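# Seat pet feeder in taped outline, scoop off outline

## Task

Put the pet feeder inside the taped outline on the table so that its handle tab lines up with the outline's red notch, and have both steel bowls resting level in the feeder's wells. Leave the scoop lying flat on the table surface, entirely clear of the taped outline. Everything must stay in place without the robot holding it. Nothing may be knocked or placed off the table.

## Robot and tools

Robot: two arms, left_arm and right_arm, each ending in a parallel gripper. The fingers point along the gripper's own +z axis and close along its y axis. The reported hand point sits between the finger pads, roughly 1 cm behind the tips.

World frame (used in every result): origin on the table top midway between the arms, +x out over the table, +z up, left_arm on the +y side. The arm names do not match image sides. Each result's state line reads left_arm: ... | right_arm: ..., giving end_effector_position in metres and end_effector_quat_wxyz. Printed positions may be a bit off, more so at long reach.

The 14-number row (used by both execute_actions and move): one flat list covering both arms, always 14 values in [-1, 1]. First seven are left_arm: dx, dy, dz, rx, ry, rz, opening; next seven are right_arm in the same order. dx..rz are an offset, in the gripper's own axes, from that gripper's pose in the most recent result that showed it (before any such result in the scene, or in later calls within the same reply, from where the arm is when the action starts). Scale: 1.0 equals 0.6 m of translation or 180 degrees of rotation; rx, ry, rz form a single rotation vector. Each row counts from that same base pose, not from the previous row. Opening is absolute, not an offset: +1 fully open (0.094 m), -1 closed. An all-zero offset is not a pause; it pulls the arm back to its base pose.

execute_actions: argument actions holds at most one item. Empty list: just reports state. An item with rows (1 to 15 rows) and optional steps (up to 15, default 15, each 1/30 s) plays one row per step and repeats the last row if steps exceed rows. An item with only steps (up to 300) is a wait counted from the previous result, so your thinking time is included. Optional pictures (boolean) toggles camera images, which come by default. A rejected call sends nothing.

move: target is one 14-number row as above (offsets from the last shown pose). speed is the path top speed in m/s, 0.002 to 0.5, default 0.25; turning is capped at twice that in rad/s. Both grippers travel straight lines that finish together, lasting 0.5 to 10 s; longer paths are cut off at 10 s. Rotation takes the shorter way. Openings are sent at the start. Paths ignore obstacles and the other arm. Real grippers lag, drift and can overshoot the speed, particularly with a nearly straight arm. Faster contact hits harder; aiming deeper past a contact pushes harder. The result adds a move: line with the outcome (done, off_target, moving, held, fault) plus any limits, and each gripper's remaining distance. If only one arm is named, the other finished fine. held means a safety check stopped that arm's final step; limits=paced means the commanded pose was clipped; limits=held means some steps were blocked and the arm may then jump much faster than speed.

wait: seconds from 0 to 10; sends nothing new.

zoom_image: camera (cam_head_left, cam_head_right, cam_high, cam_low, cam_left_wrist, cam_right_wrist; all 504x504) and region [x0, y0, x1, y1] in pixels, top-left origin, at most 504 by 504, for a closer look at the latest image.

finished_scene: scene is the number of the current scene. Replying without any tool call ends everything.

Motion limits: each control step the command is clamped to within 70 mm and 16 degrees of the measured pose; damped IK favours position over orientation. After an action the arm continues only to its last clamped pose, so check the result and send the remainder. Arms typically finish a centimetre or more short, usually low, and zero offsets let them sag. To hold an arm still, send the correction back to its desired pose in a reply's first call and zeros afterwards, aiming higher if it keeps drooping. A pose unreachable line means the clearance check altered or stopped that arm's command; HELD flags the affected steps. A Hand target line shows where the controller is currently driving each gripper. Joint ranges (rad): waist -2.618 to 3.054, shoulder 0 to 3.142, elbow 0 to 3.142, wrist pitch -1.571 to 1.571, wrist yaw -1.571 to 1.571, wrist roll -2.094 to 2.094.

Gripping: grip_measured is the measured finger opening on the command scale; the last Joint positions value gives it in metres. Readings can be off by about 1 mm per gripper. To hold something, command about 0.03 below grip_measured (less for a lighter grip). Pad force tops out near 50 to 62 N, weaker on parts under about 2 mm thick, with a brief spike at first contact.

Occasionally a held part is tugged or a loose object gets nudged.

Avoid: dropping or knocking anything off the table, slamming or hard pushes, letting the two arms collide or press on each other, and long loaded holds. Carrying loads heats motors: MOTOR HOT appears from 75 °C, at 90 °C that arm halts for 10 s, and at 100 °C it goes limp and drops; these show as OVER-TEMPERATURE FAULT lines. Any FAULT can cut short a move or wait for that arm.

Each tool is called as name([rows], argument=value, ...), one row to a line, values as JSON.

## Session

execute_actions(actions=[])

Scene clock: 0.00 s of 5400.00 s.
left_arm: end_effector_position=(+0.4534, +0.5088, +0.1777) grip_measured=+1.000 end_effector_quat_wxyz=(+0.719, +0.118, +0.684, +0.036) | right_arm: end_effector_position=(+0.0680, +0.2997, +0.3292) grip_measured=+1.000 end_effector_quat_wxyz=(-0.041, -0.035, +0.852, +0.521)
Joint positions: left_arm=[0.536 1.851 0.663 1.242 0.838 0.18  0.094] | right_arm=[ 1.207  2.072  2.21  -0.629 -0.277  1.463  0.094]
Joint velocities: left_arm=[ 0.007 -0.002 -0.002 -0.022 -0.022 -0.066  0.   ] | right_arm=[-0.012 -0.002 -0.017 -0.037  0.007 -0.022  0.   ]
Hand target (left_arm): +0.454, +0.509, +0.179; +0.719, +0.117, +0.685, +0.035
Hand target (right_arm): +0.068, +0.298, +0.331; -0.040, -0.037, +0.853, +0.519

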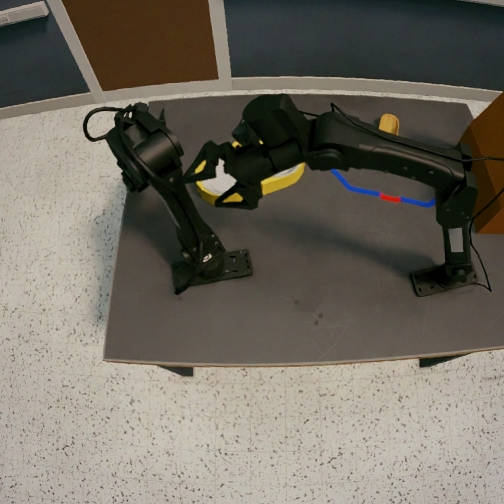

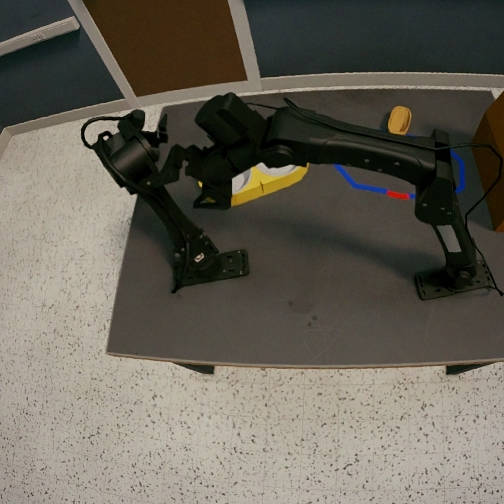

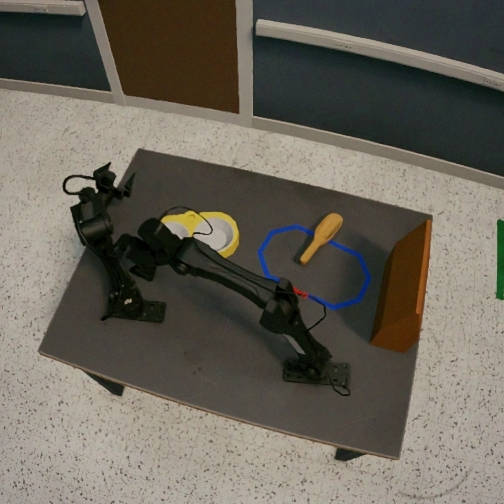

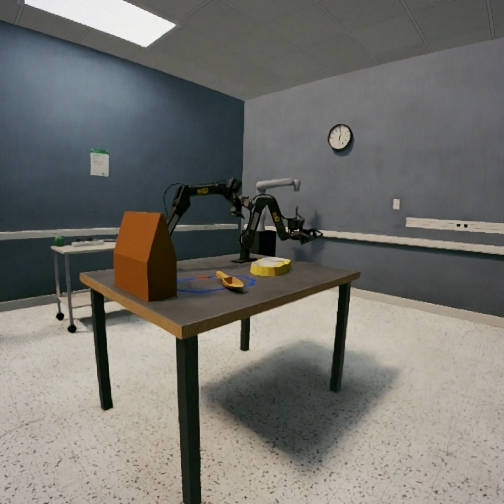

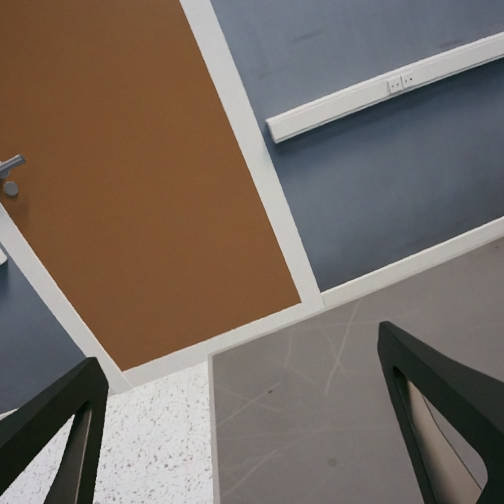

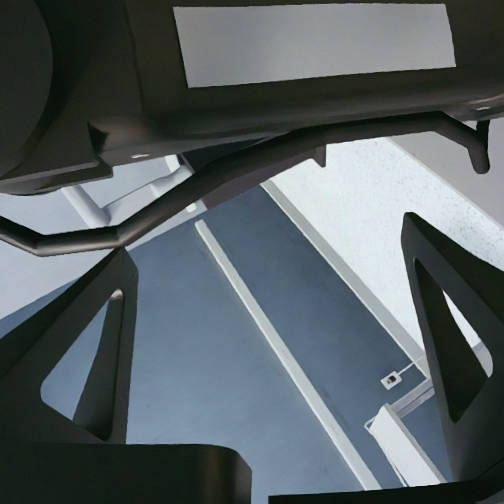

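move(target=[0,0,0,0,0,0,1,0.091,-0.496,-0.488,0.349,-0.027,0.023,1], speed=0.35)

zoom_image(camera="cam_high", region=[130,170,400,330])

zoom_image(camera="cam_low", region=[170,230,330,310])

Scene clock: 8.37 s of 5400.00 s.
left_arm: end_effector_position=(+0.4534, +0.5088, +0.1777) grip_measured=+1.000 end_effector_quat_wxyz=(+0.719, +0.118, +0.684, +0.036) | right_arm: end_effector_position=(+0.0556, -0.0919, +0.2002) grip_measured=+1.000 end_effector_quat_wxyz=(+0.012, -0.003, +0.999, +0.037)
Joint positions: left_arm=[0.536 1.851 0.663 1.242 0.838 0.18  0.094] | right_arm=[ 1.144  1.295  1.358 -1.556  0.004  1.309  0.094]
Joint velocities: left_arm=[-0.017 -0.002 -0.012 -0.037  0.007  0.007  0.   ] | right_arm=[-0.007 -0.017  0.007 -0.007 -0.11  -0.022  0.   ]
Hand target (left_arm): +0.453, +0.509, +0.178; +0.719, +0.118, +0.684, +0.036
Hand target (right_arm): +0.059, -0.100, +0.199; +0.018, -0.001, +0.999, +0.029
Off the commanded pose (left_arm): 0.000 m, 0 deg.
Off the commanded pose (right_arm): 0.010 m, 4 deg.
joint sent to its limit (right arm) — the command would take joint 4 (wrist pitch) past its lower limit, so that joint was sent only as far as its limit.
After step 90, 3.27 s passed at rest.
move: off_target (right_arm)
camera_calibration (this result's frames):
cam_right_wrist: T_world_to_cam=[[-0.167538, -0.983046, -0.0745065, -0.0656977], [-0.681787, 0.0609427, 0.729008, -0.100478], [-0.712108, 0.172934, -0.680438, 0.319569], [0, 0, 0, 1]] pos_world=[0.148057, -0.113725, 0.285801]

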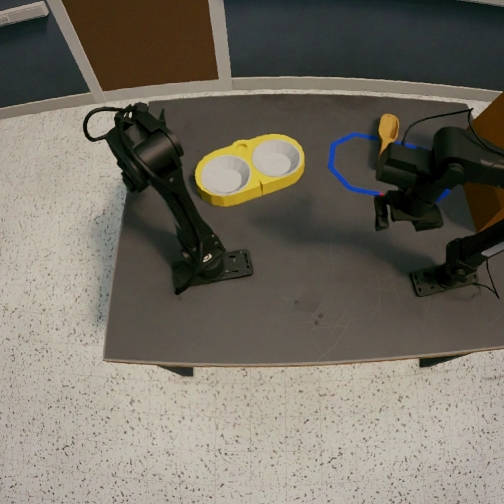

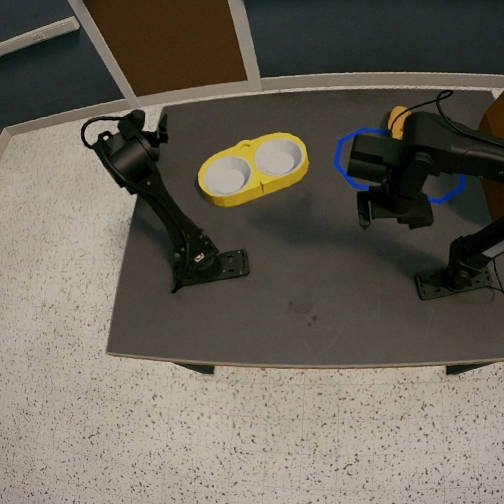

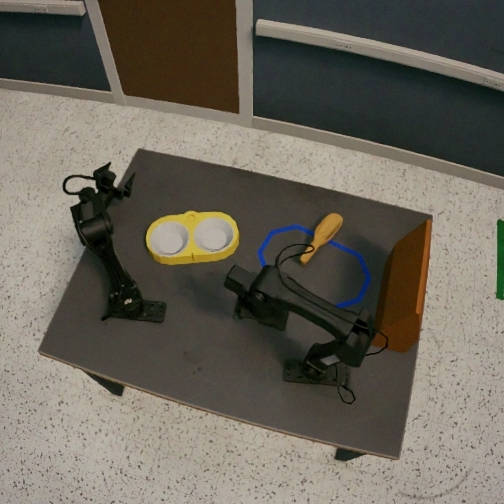

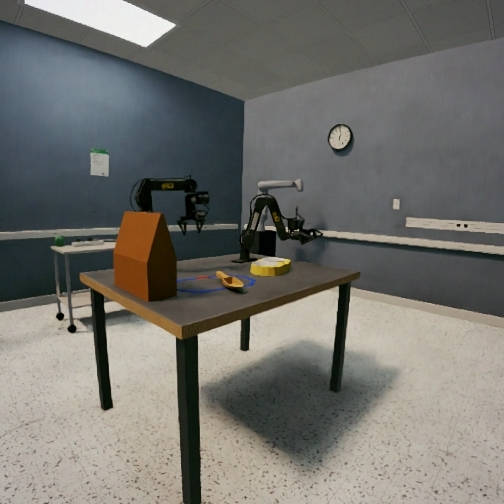

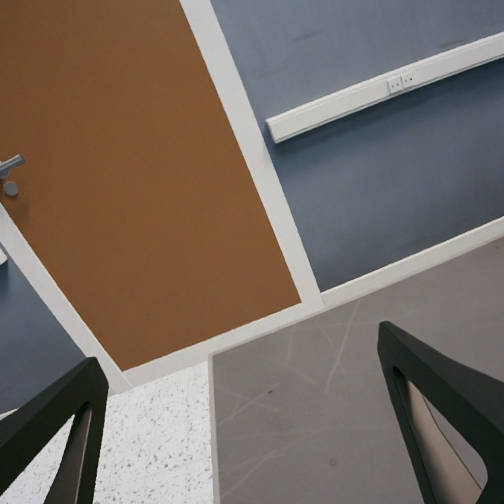

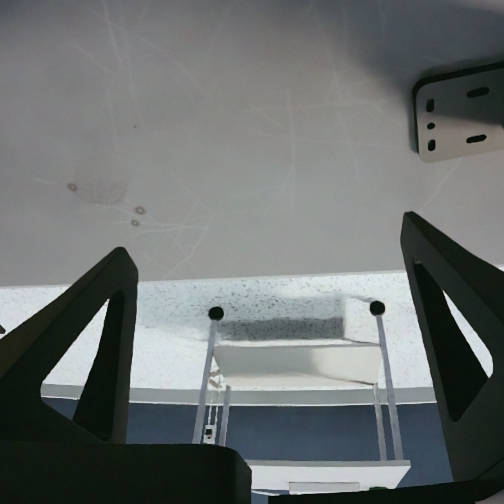

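Region (130, 170, 400, 330) of cam_high's 504x504 image, scaled by 1.867, with more detail than that image has; it fills the top 299 rows of this view, and the rest is white.

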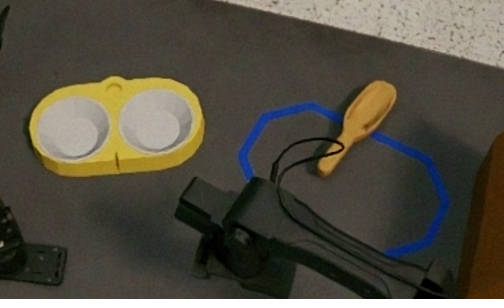

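Region (170, 230, 330, 310) of cam_low's 504x504 image, scaled by 3.150, with more detail than that image has.

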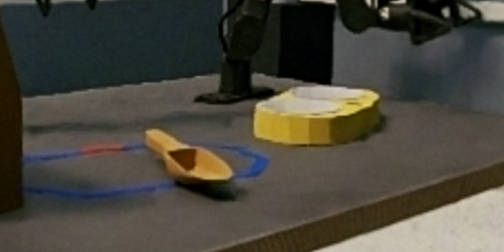

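move(target=[-0.064,-0.413,-0.057,0.454,0.313,0.361,-0.3,-0.555,-0.117,0.17,0.023,0.008,0.095,0.3], speed=0.3)

zoom_image(camera="cam_head_right", region=[170,70,490,230])

Scene clock: 25.77 s of 5400.00 s.
left_arm: end_effector_position=(+0.3881, +0.2642, +0.1506) grip_measured=-0.298 end_effector_quat_wxyz=(-0.009, +0.787, +0.617, +0.003) | right_arm: end_effector_position=(+0.3884, -0.1456, +0.0947) grip_measured=+0.303 end_effector_quat_wxyz=(-0.007, +0.146, +0.989, +0.000)
Joint positions: left_arm=[-0.368  1.887  1.764 -1.458 -0.016  1.626  0.033] | right_arm=[ 0.19   2.144  1.915 -1.353 -0.007  0.653  0.061]
Joint velocities: left_arm=[-0.012 -0.007 -0.012 -0.037  0.022  0.007 -0.001] | right_arm=[-0.002  0.007 -0.007 -0.051  0.051  0.007 -0.001]
Hand target (left_arm): +0.390, +0.264, +0.154; -0.010, +0.786, +0.618, +0.005
Hand target (right_arm): +0.391, -0.150, +0.097; -0.005, +0.145, +0.989, -0.005
Off the commanded pose (left_arm): 0.009 m, 2 deg.
Off the commanded pose (right_arm): 0.010 m, 0 deg.
After step 90, 10.27 s passed at rest.
move: done
camera_calibration (this result's frames):
cam_left_wrist: T_world_to_cam=[[-0.927483, 0.369475, 0.0571275, 0.248405], [0.345653, 0.789194, 0.507638, -0.380568], [0.142475, 0.490572, -0.859674, 0.0642516], [0, 0, 0, 1]] pos_world=[0.352782, 0.177043, 0.234236]
cam_right_wrist: T_world_to_cam=[[-0.44982, -0.893099, 0.00607016, 0.0445438], [-0.592106, 0.303296, 0.746607, 0.205464], [-0.668635, 0.332244, -0.665238, 0.498915], [0, 0, 0, 1]] pos_world=[0.475285, -0.188296, 0.178225]

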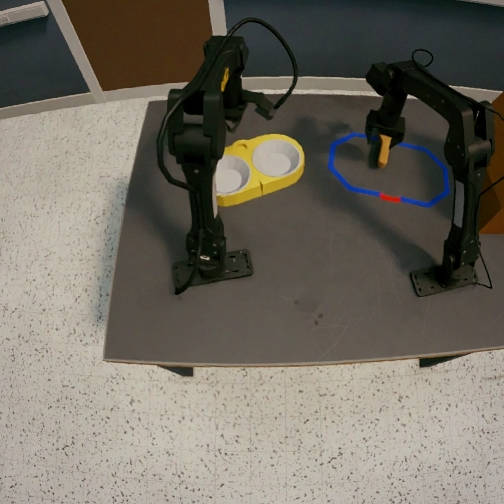

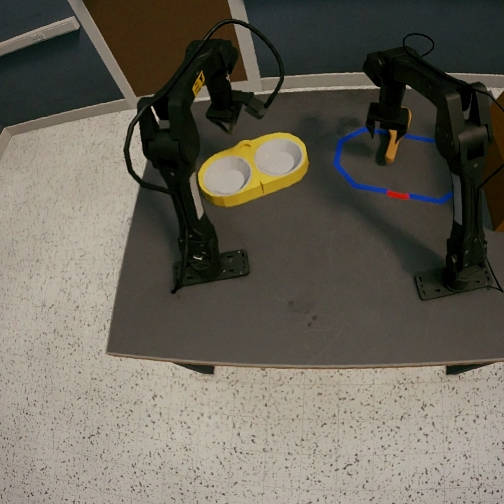

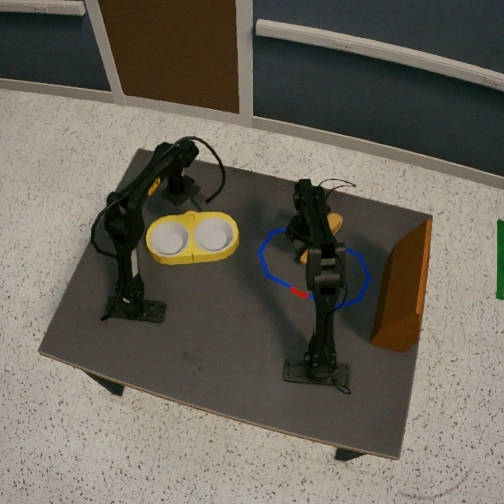

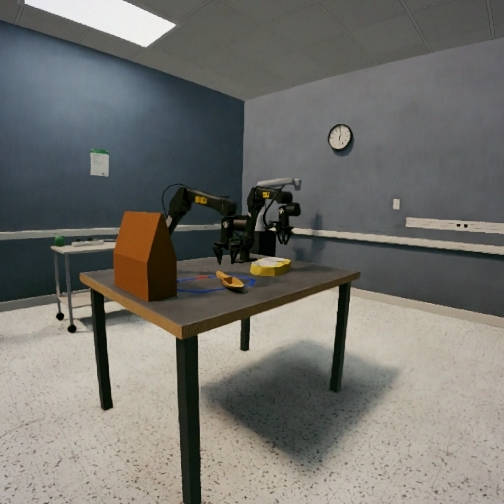

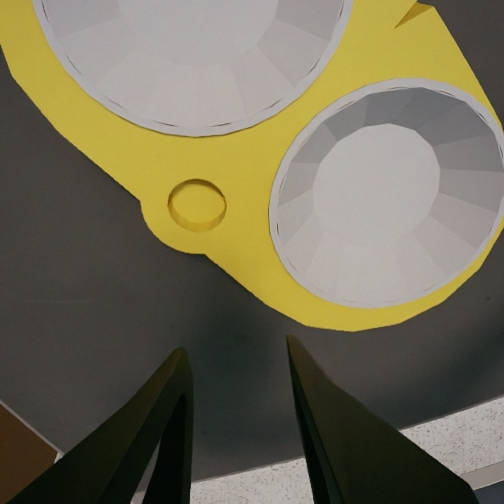

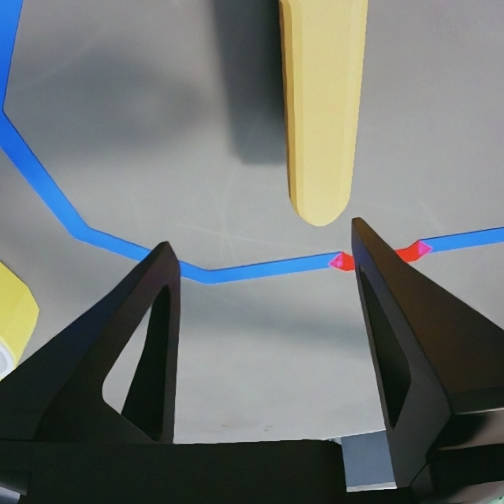

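Region (170, 70, 490, 230) of cam_head_right's 504x504 image, scaled by 1.575, with more detail than that image has.

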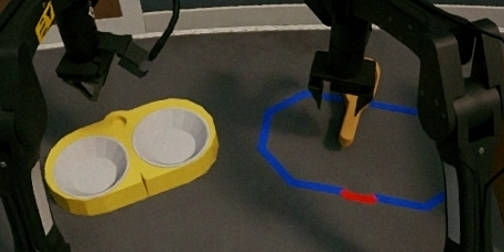

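move(target=[-0.02,0.063,0.105,0,0,-0.083,-0.3,0,-0.052,0.05,0,0,0,0.5], speed=0.12)

move(target=[0,0,0,0,0,0,-0.3,0,0,0.05,0,0,0,0.5], speed=0.08)

Scene clock: 31.97 s of 5400.00 s.
left_arm: end_effector_position=(+0.4249, +0.2479, +0.0926) grip_measured=-0.298 end_effector_quat_wxyz=(-0.004, +0.701, +0.713, +0.008) | right_arm: end_effector_position=(+0.3776, -0.1720, +0.0603) grip_measured=+0.497 end_effector_quat_wxyz=(-0.016, +0.145, +0.989, -0.004)
Joint positions: left_arm=[-0.392  2.03   1.734 -1.273 -0.017  1.344  0.033] | right_arm=[ 0.137  2.097  1.704 -1.211 -0.007  0.599  0.07 ]
Joint velocities: left_arm=[ 0.002  0.017 -0.007 -0.022  0.051 -0.007 -0.   ] | right_arm=[-0.012 -0.002 -0.012  0.007  0.007 -0.007 -0.002]
Hand target (left_arm): +0.422, +0.245, +0.087; -0.009, +0.700, +0.714, +0.004
Hand target (right_arm): +0.379, -0.175, +0.064; -0.007, +0.146, +0.989, -0.000
Off the commanded pose (left_arm): 0.007 m, 1 deg.
Off the commanded pose (right_arm): 0.006 m, 1 deg.
After step 90, 1.60 s passed at rest.
move: done
camera_calibration (this result's frames):
cam_left_wrist: T_world_to_cam=[[-0.991842, 0.120719, 0.0409449, 0.382397], [0.12463, 0.850859, 0.510399, -0.272614], [0.0267765, 0.511338, -0.858963, 0.0610958], [0, 0, 0, 1]] pos_world=[0.411617, 0.154553, 0.175964]
cam_right_wrist: T_world_to_cam=[[-0.448874, -0.893358, 0.0205748, 0.0150161], [-0.576872, 0.307284, 0.756832, 0.226984], [-0.682444, 0.327853, -0.653286, 0.481312], [0, 0, 0, 1]] pos_world=[0.46615, -0.214134, 0.142337]

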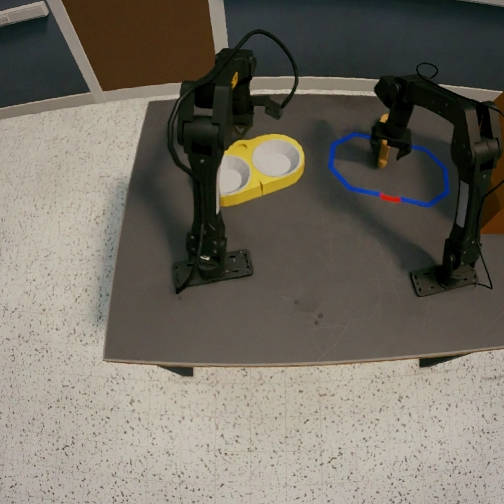

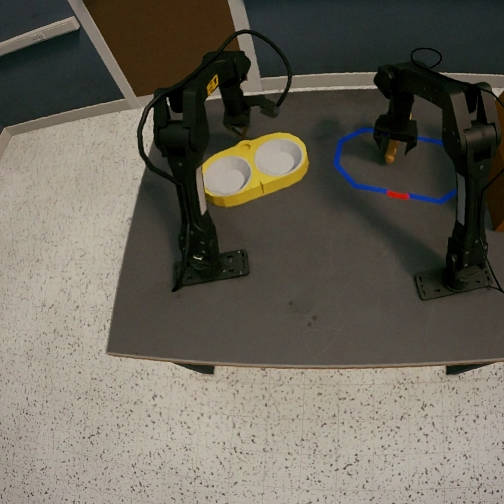

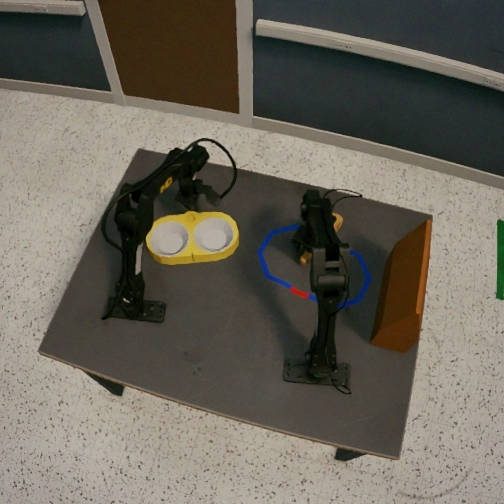

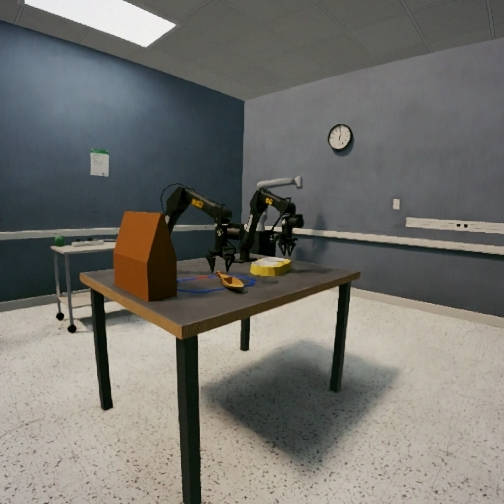

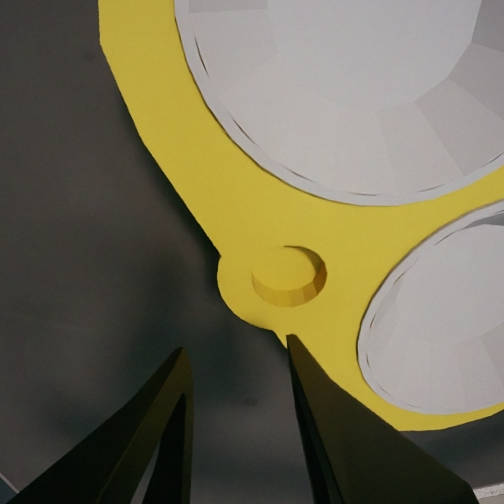

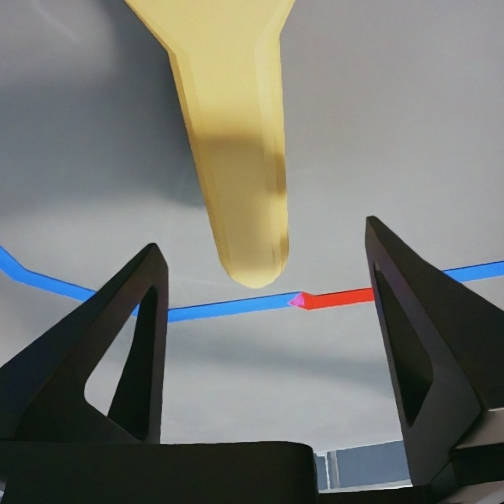

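Scene clock: 32.90 s of 5400.00 s.
left_arm: end_effector_position=(+0.4249, +0.2479, +0.0926) grip_measured=-0.298 end_effector_quat_wxyz=(-0.004, +0.701, +0.713, +0.008) | right_arm: end_effector_position=(+0.3778, -0.1719, +0.0370) grip_measured=+0.497 end_effector_quat_wxyz=(-0.012, +0.145, +0.989, -0.002)
Joint positions: left_arm=[-0.392  2.03   1.734 -1.273 -0.017  1.344  0.033] | right_arm=[ 0.137  2.107  1.627 -1.114 -0.007  0.599  0.07 ]
Joint velocities: left_arm=[-0.002  0.007 -0.002 -0.022  0.007  0.007  0.   ] | right_arm=[-0.017 -0.007 -0.007  0.022 -0.022 -0.007 -0.001]
Hand target (left_arm): +0.425, +0.248, +0.093; -0.004, +0.701, +0.713, +0.008
Hand target (right_arm): +0.376, -0.172, +0.031; -0.016, +0.145, +0.989, -0.004
Off the commanded pose (left_arm): 0.000 m, 0 deg.
Off the commanded pose (right_arm): 0.007 m, 1 deg.
move: done
camera_calibration (this result's frames):
cam_left_wrist: T_world_to_cam=[[-0.991842, 0.120719, 0.0409449, 0.382397], [0.12463, 0.850859, 0.510399, -0.272614], [0.0267765, 0.511338, -0.858963, 0.0610958], [0, 0, 0, 1]] pos_world=[0.411617, 0.154553, 0.175964]
cam_right_wrist: T_world_to_cam=[[-0.449021, -0.893404, 0.0144473, 0.01596], [-0.583184, 0.305279, 0.752795, 0.246921], [-0.676961, 0.329595, -0.658096, 0.464657], [0, 0, 0, 1]] pos_world=[0.465722, -0.21427, 0.119677]

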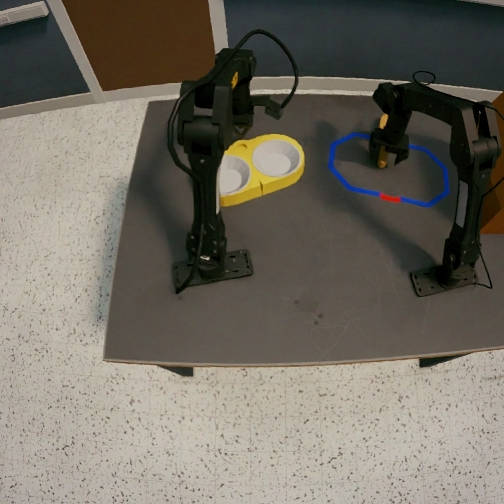

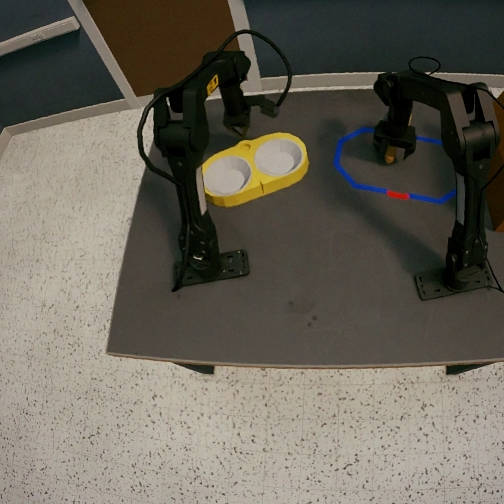

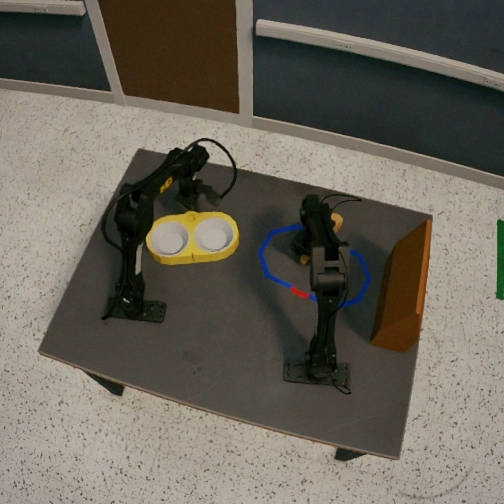

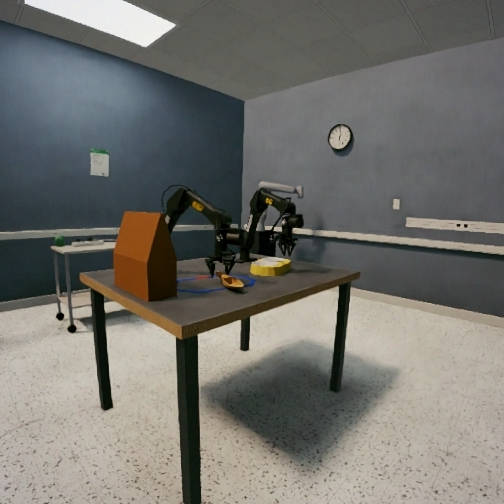

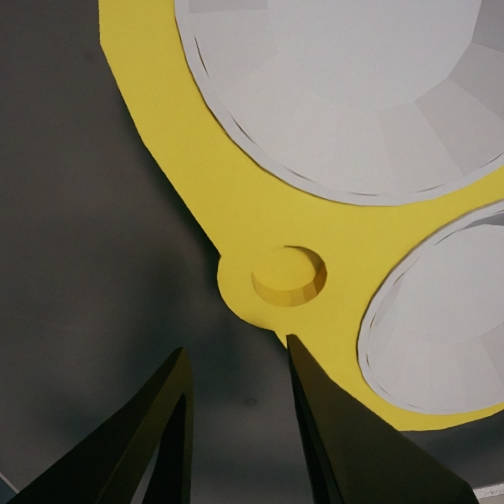

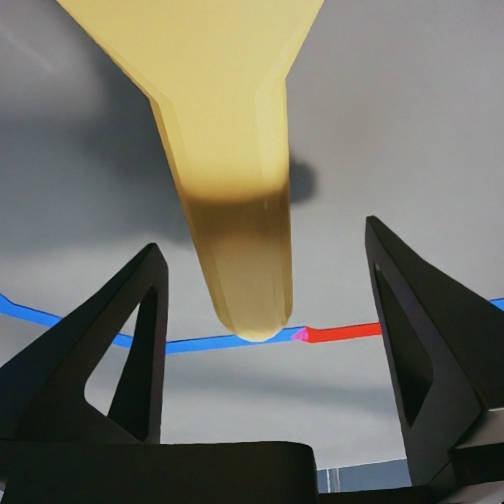

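move(target=[-0.012,-0.003,0.062,0,0,0,-0.3,-0.035,0.008,0.03,0,0,0,0.5], speed=0.05)

move(target=[0,0,0,0,0,0,-0.3,0,0,0,0,0,0,-0.55])

Scene clock: 36.37 s of 5400.00 s.
left_arm: end_effector_position=(+0.4270, +0.2443, +0.0610) grip_measured=-0.298 end_effector_quat_wxyz=(+0.002, +0.702, +0.712, +0.011) | right_arm: end_effector_position=(+0.3891, -0.1717, +0.0174) grip_measured=+0.497 end_effector_quat_wxyz=(-0.023, +0.144, +0.989, -0.007)
Joint positions: left_arm=[-0.4    2.044  1.628 -1.14  -0.017  1.339  0.033] | right_arm=[ 0.129  2.191  1.678 -1.105 -0.007  0.589  0.07 ]
Joint velocities: left_arm=[ 0.002 -0.002  0.022 -0.066 -0.037  0.051  0.001] | right_arm=[ 0.002 -0.007  0.002 -0.022  0.066  0.066  0.   ]
Hand target (left_arm): +0.424, +0.242, +0.055; -0.004, +0.701, +0.713, +0.008
Hand target (right_arm): +0.398, -0.173, +0.018; -0.012, +0.145, +0.989, -0.002
Off the commanded pose (left_arm): 0.007 m, 1 deg.
Off the commanded pose (right_arm): 0.010 m, 1 deg.
move: done
camera_calibration (this result's frames):
cam_left_wrist: T_world_to_cam=[[-0.991992, 0.123085, 0.0283256, 0.386542], [0.120263, 0.851977, 0.50958, -0.251988], [0.038589, 0.508906, -0.859957, 0.0313839], [0, 0, 0, 1]] pos_world=[0.412541, 0.151139, 0.144448]
cam_right_wrist: T_world_to_cam=[[-0.446845, -0.894115, 0.0297826, 0.0202499], [-0.567458, 0.309017, 0.763217, 0.262601], [-0.691607, 0.32414, -0.645456, 0.463841], [0, 0, 0, 1]] pos_world=[0.478859, -0.213391, 0.0983639]

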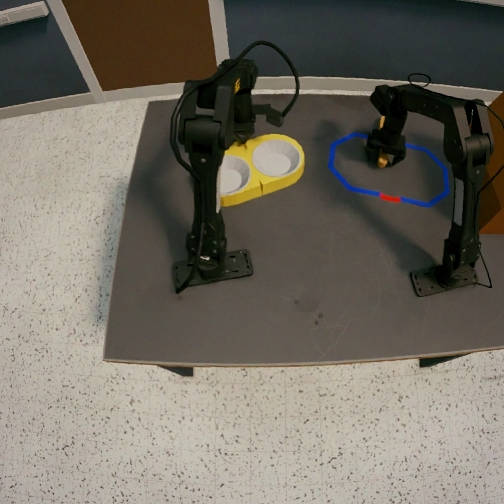

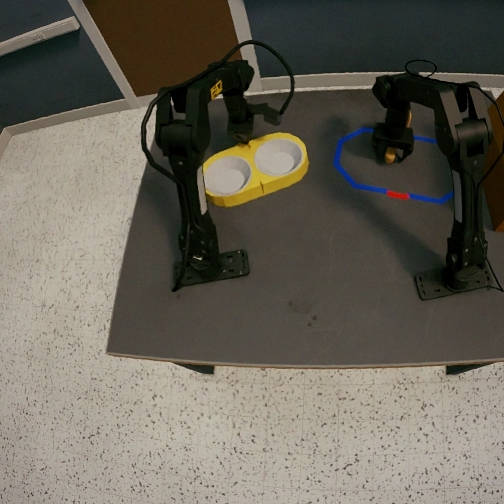

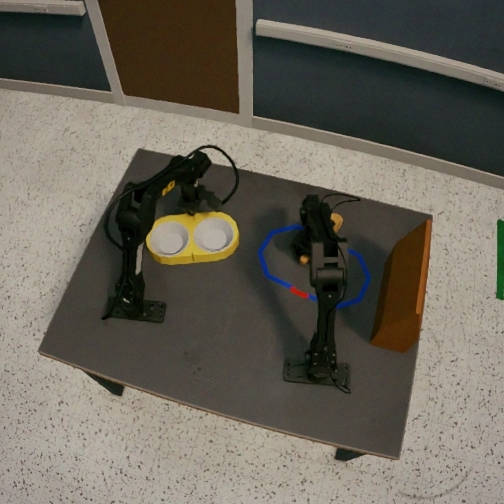

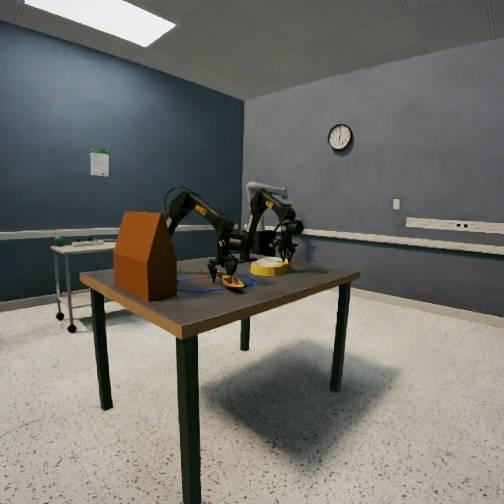

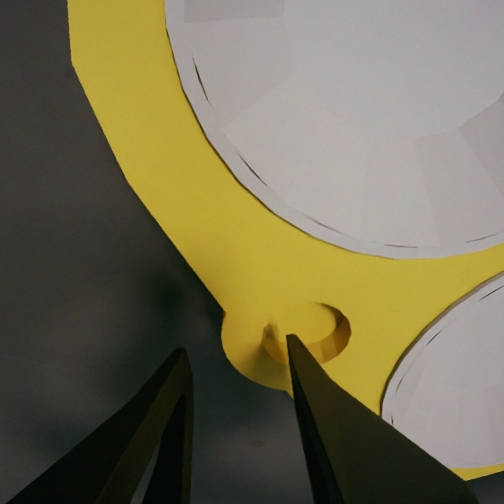

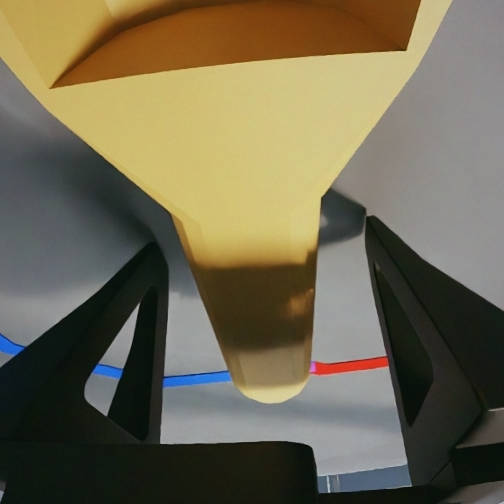

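Scene clock: 36.87 s of 5400.00 s.
left_arm: end_effector_position=(+0.4270, +0.2443, +0.0610) grip_measured=-0.298 end_effector_quat_wxyz=(+0.002, +0.702, +0.712, +0.011) | right_arm: end_effector_position=(+0.3892, -0.1717, +0.0174) grip_measured=-0.468 end_effector_quat_wxyz=(-0.022, +0.144, +0.989, -0.007)
Joint positions: left_arm=[-0.4    2.044  1.628 -1.14  -0.017  1.339  0.033] | right_arm=[ 0.129  2.191  1.678 -1.104 -0.007  0.589  0.025]
Joint velocities: left_arm=[-0.012 -0.007  0.007 -0.081  0.066  0.022 -0.001] | right_arm=[-0.002 -0.007 -0.007  0.037  0.022 -0.022  0.   ]
Hand target (left_arm): +0.427, +0.244, +0.061; +0.002, +0.702, +0.712, +0.011
Hand target (right_arm): +0.389, -0.172, +0.017; -0.023, +0.144, +0.989, -0.007
Off the commanded pose (left_arm): 0.000 m, 0 deg.
Off the commanded pose (right_arm): 0.000 m, 0 deg.
move: done
camera_calibration (this result's frames):
cam_left_wrist: T_world_to_cam=[[-0.991992, 0.123085, 0.0283256, 0.386542], [0.120263, 0.851977, 0.50958, -0.251988], [0.038589, 0.508906, -0.859957, 0.0313839], [0, 0, 0, 1]] pos_world=[0.412541, 0.151139, 0.144448]
cam_right_wrist: T_world_to_cam=[[-0.446528, -0.894292, 0.0292292, 0.0202203], [-0.567761, 0.308433, 0.763228, 0.262633], [-0.691564, 0.324207, -0.645468, 0.463852], [0, 0, 0, 1]] pos_world=[0.478925, -0.213306, 0.0983617]

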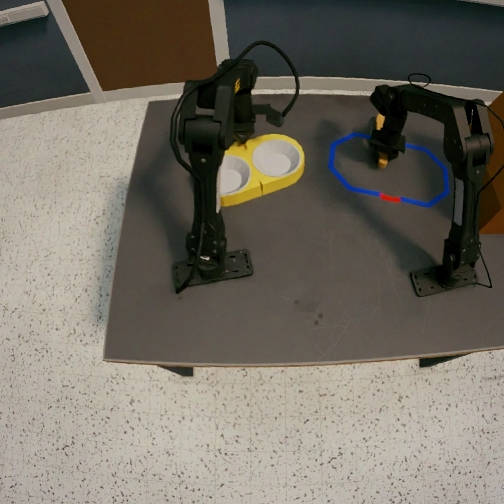

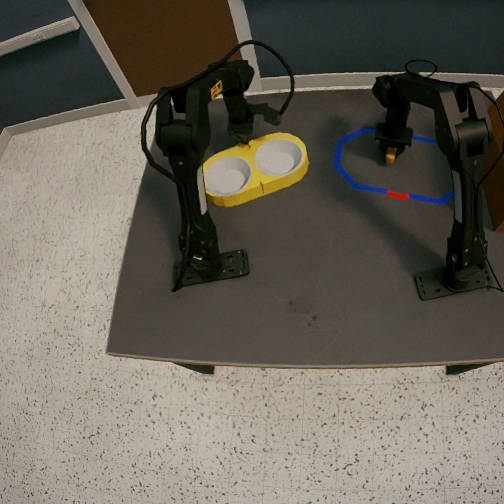

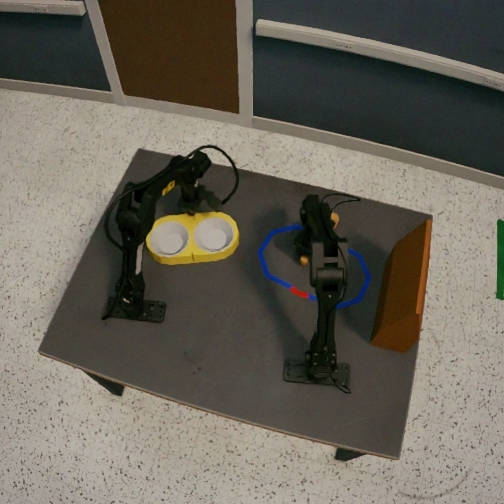

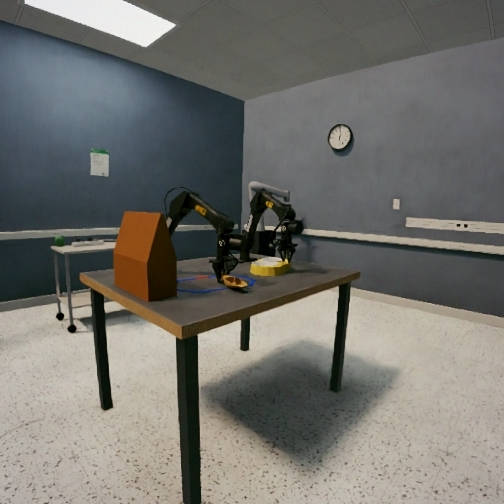

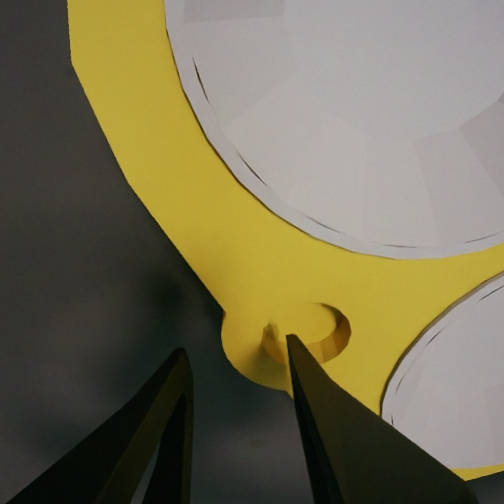

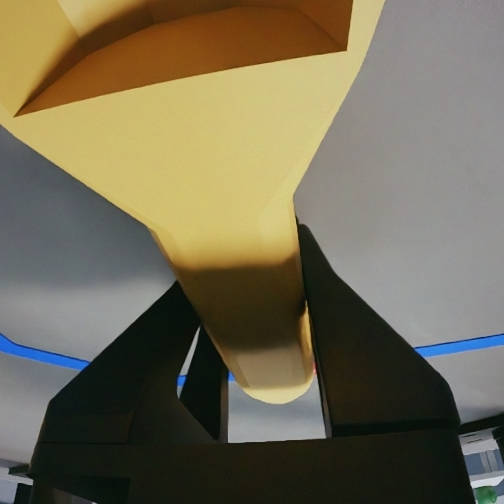

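move(target=[0,-0.01,0.03,0,0,0,-0.3,0,0,-0.07,0,0,0,-0.55], speed=0.05)

move(target=[0,0,0.005,0,0,0,-0.85,0.77,-0.038,0.03,0,0,-0.59,-0.55], speed=0.3)

Scene clock: 41.27 s of 5400.00 s.
left_arm: end_effector_position=(+0.4245, +0.2448, +0.0446) grip_measured=-0.298 end_effector_quat_wxyz=(+0.003, +0.702, +0.712, +0.012) | right_arm: end_effector_position=(+0.3865, -0.1725, +0.0455) grip_measured=-0.468 end_effector_quat_wxyz=(-0.037, +0.144, +0.989, -0.013)
Joint positions: left_arm=[-0.4    2.044  1.561 -1.07  -0.017  1.339  0.033] | right_arm=[ 0.129  2.186  1.782 -1.245 -0.007  0.589  0.025]
Joint velocities: left_arm=[-0.022 -0.002  0.017 -0.051  0.022  0.007  0.   ] | right_arm=[-0.002 -0.012 -0.002 -0.095  0.051 -0.051  0.   ]
Hand target (left_arm): +0.422, +0.245, +0.043; +0.002, +0.702, +0.712, +0.011
Hand target (right_arm): +0.391, -0.172, +0.059; -0.022, +0.144, +0.989, -0.007
Off the commanded pose (left_arm): 0.004 m, 0 deg.
Off the commanded pose (right_arm): 0.015 m, 2 deg.
After step 90, 0.10 s passed at rest.
move: off_target (right_arm)
camera_calibration (this result's frames):
cam_left_wrist: T_world_to_cam=[[-0.99209, 0.123107, 0.0245293, 0.384675], [0.118366, 0.852398, 0.509321, -0.243061], [0.0417923, 0.508196, -0.860227, 0.0158757], [0, 0, 0, 1]] pos_world=[0.409739, 0.15176, 0.128017]
cam_right_wrist: T_world_to_cam=[[-0.445332, -0.893923, 0.0508131, 0.0160317], [-0.544742, 0.315543, 0.776974, 0.231593], [-0.710588, 0.318331, -0.627479, 0.485883], [0, 0, 0, 1]] pos_world=[0.478561, -0.213418, 0.124125]

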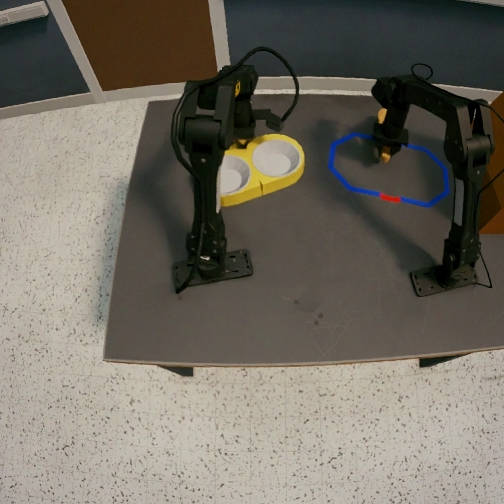

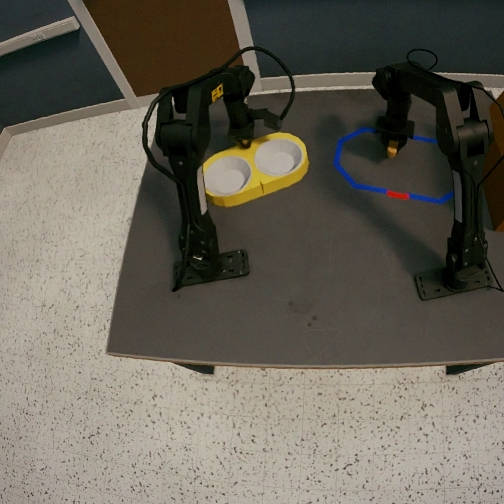

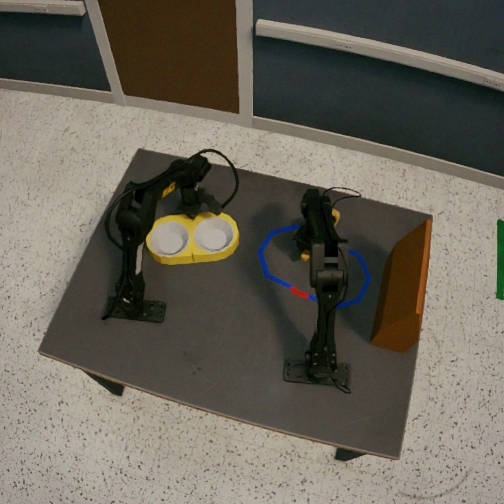

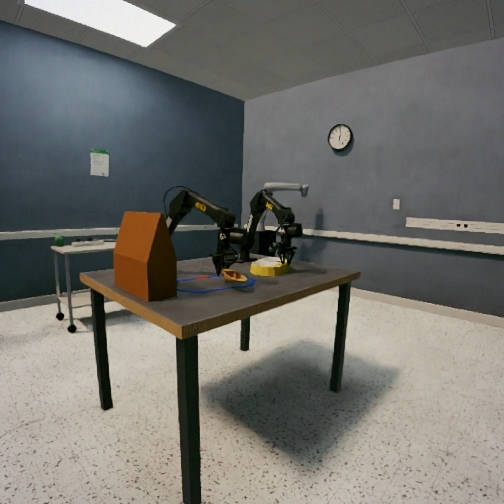

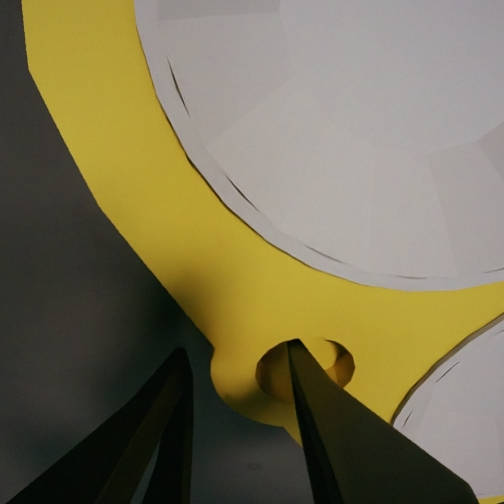

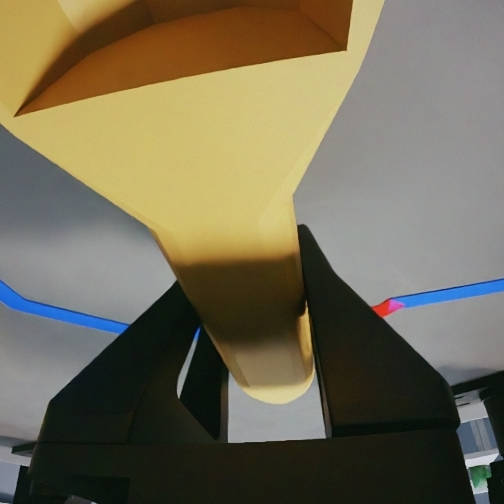

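Scene clock: 44.77 s of 5400.00 s.
left_arm: end_effector_position=(+0.4248, +0.2450, +0.0446) grip_measured=-0.706 end_effector_quat_wxyz=(+0.003, +0.702, +0.712, +0.013) | right_arm: end_effector_position=(-0.0614, -0.0909, +0.0576) grip_measured=-0.468 end_effector_quat_wxyz=(-0.059, -0.704, +0.708, -0.011)
Joint positions: left_arm=[-0.4    2.044  1.561 -1.069 -0.019  1.338  0.014] | right_arm=[ 1.63   1.462  0.914 -1.102 -0.089  0.233  0.025]
Joint velocities: left_arm=[-0.007 -0.007  0.002  0.037 -0.066 -0.022  0.001] | right_arm=[-0.002  0.002  0.095  0.168  0.081  0.022 -0.   ]
Hand target (left_arm): +0.425, +0.245, +0.042; +0.003, +0.702, +0.712, +0.012
Hand target (right_arm): -0.066, -0.066, +0.069; +0.027, +0.704, -0.709, -0.031
Off the commanded pose (left_arm): 0.003 m, 0 deg.
Off the commanded pose (right_arm): 0.029 m, 5 deg.
move: off_target (right_arm)
camera_calibration (this result's frames):
cam_left_wrist: T_world_to_cam=[[-0.992172, 0.122637, 0.0235403, 0.385084], [0.117366, 0.851401, 0.511216, -0.242691], [0.0426519, 0.509977, -0.85913, 0.0149165], [0, 0, 0, 1]] pos_world=[0.409917, 0.151795, 0.127818]
cam_right_wrist: T_world_to_cam=[[0.982248, -0.18165, -0.0468248, 0.0470014], [-0.0702834, -0.587802, 0.805946, -0.10221], [-0.173923, -0.788348, -0.590134, 0.0795193], [0, 0, 0, 1]] pos_world=[-0.0395204, 0.0111476, 0.131503]

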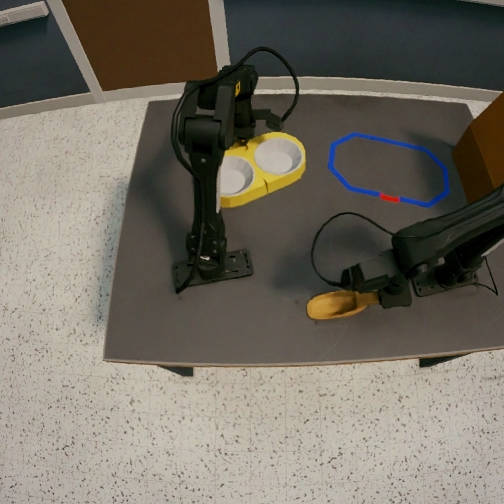

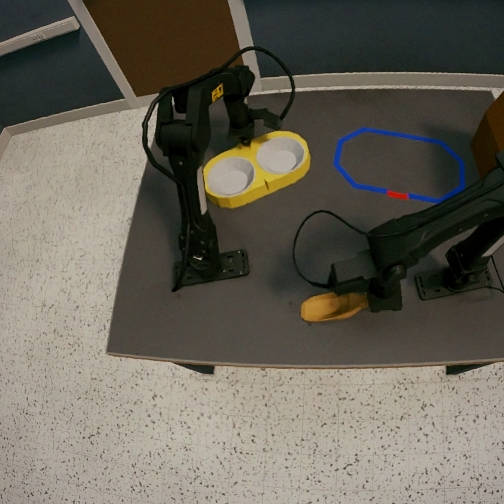

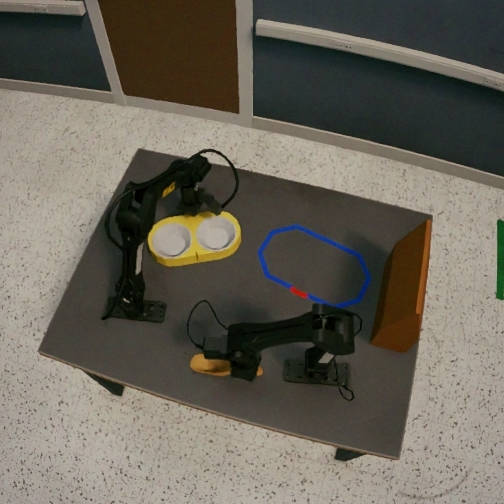

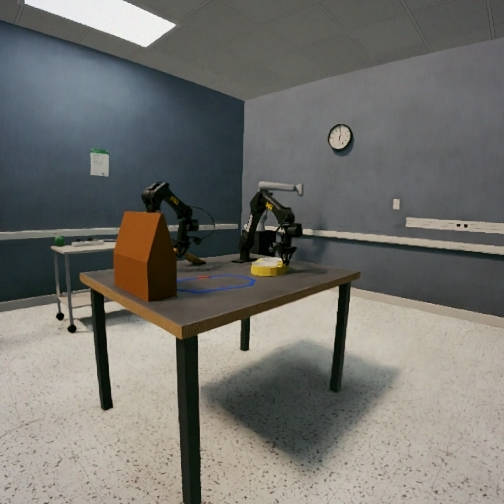

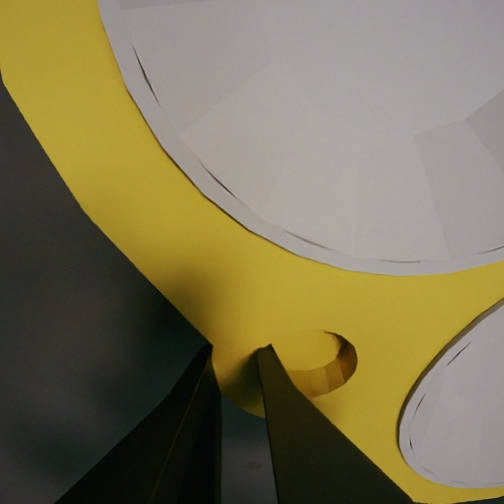

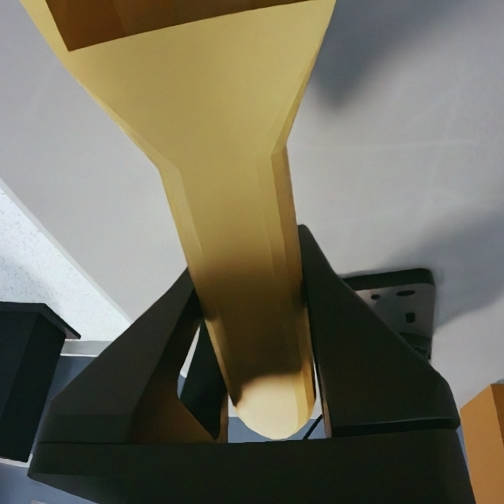

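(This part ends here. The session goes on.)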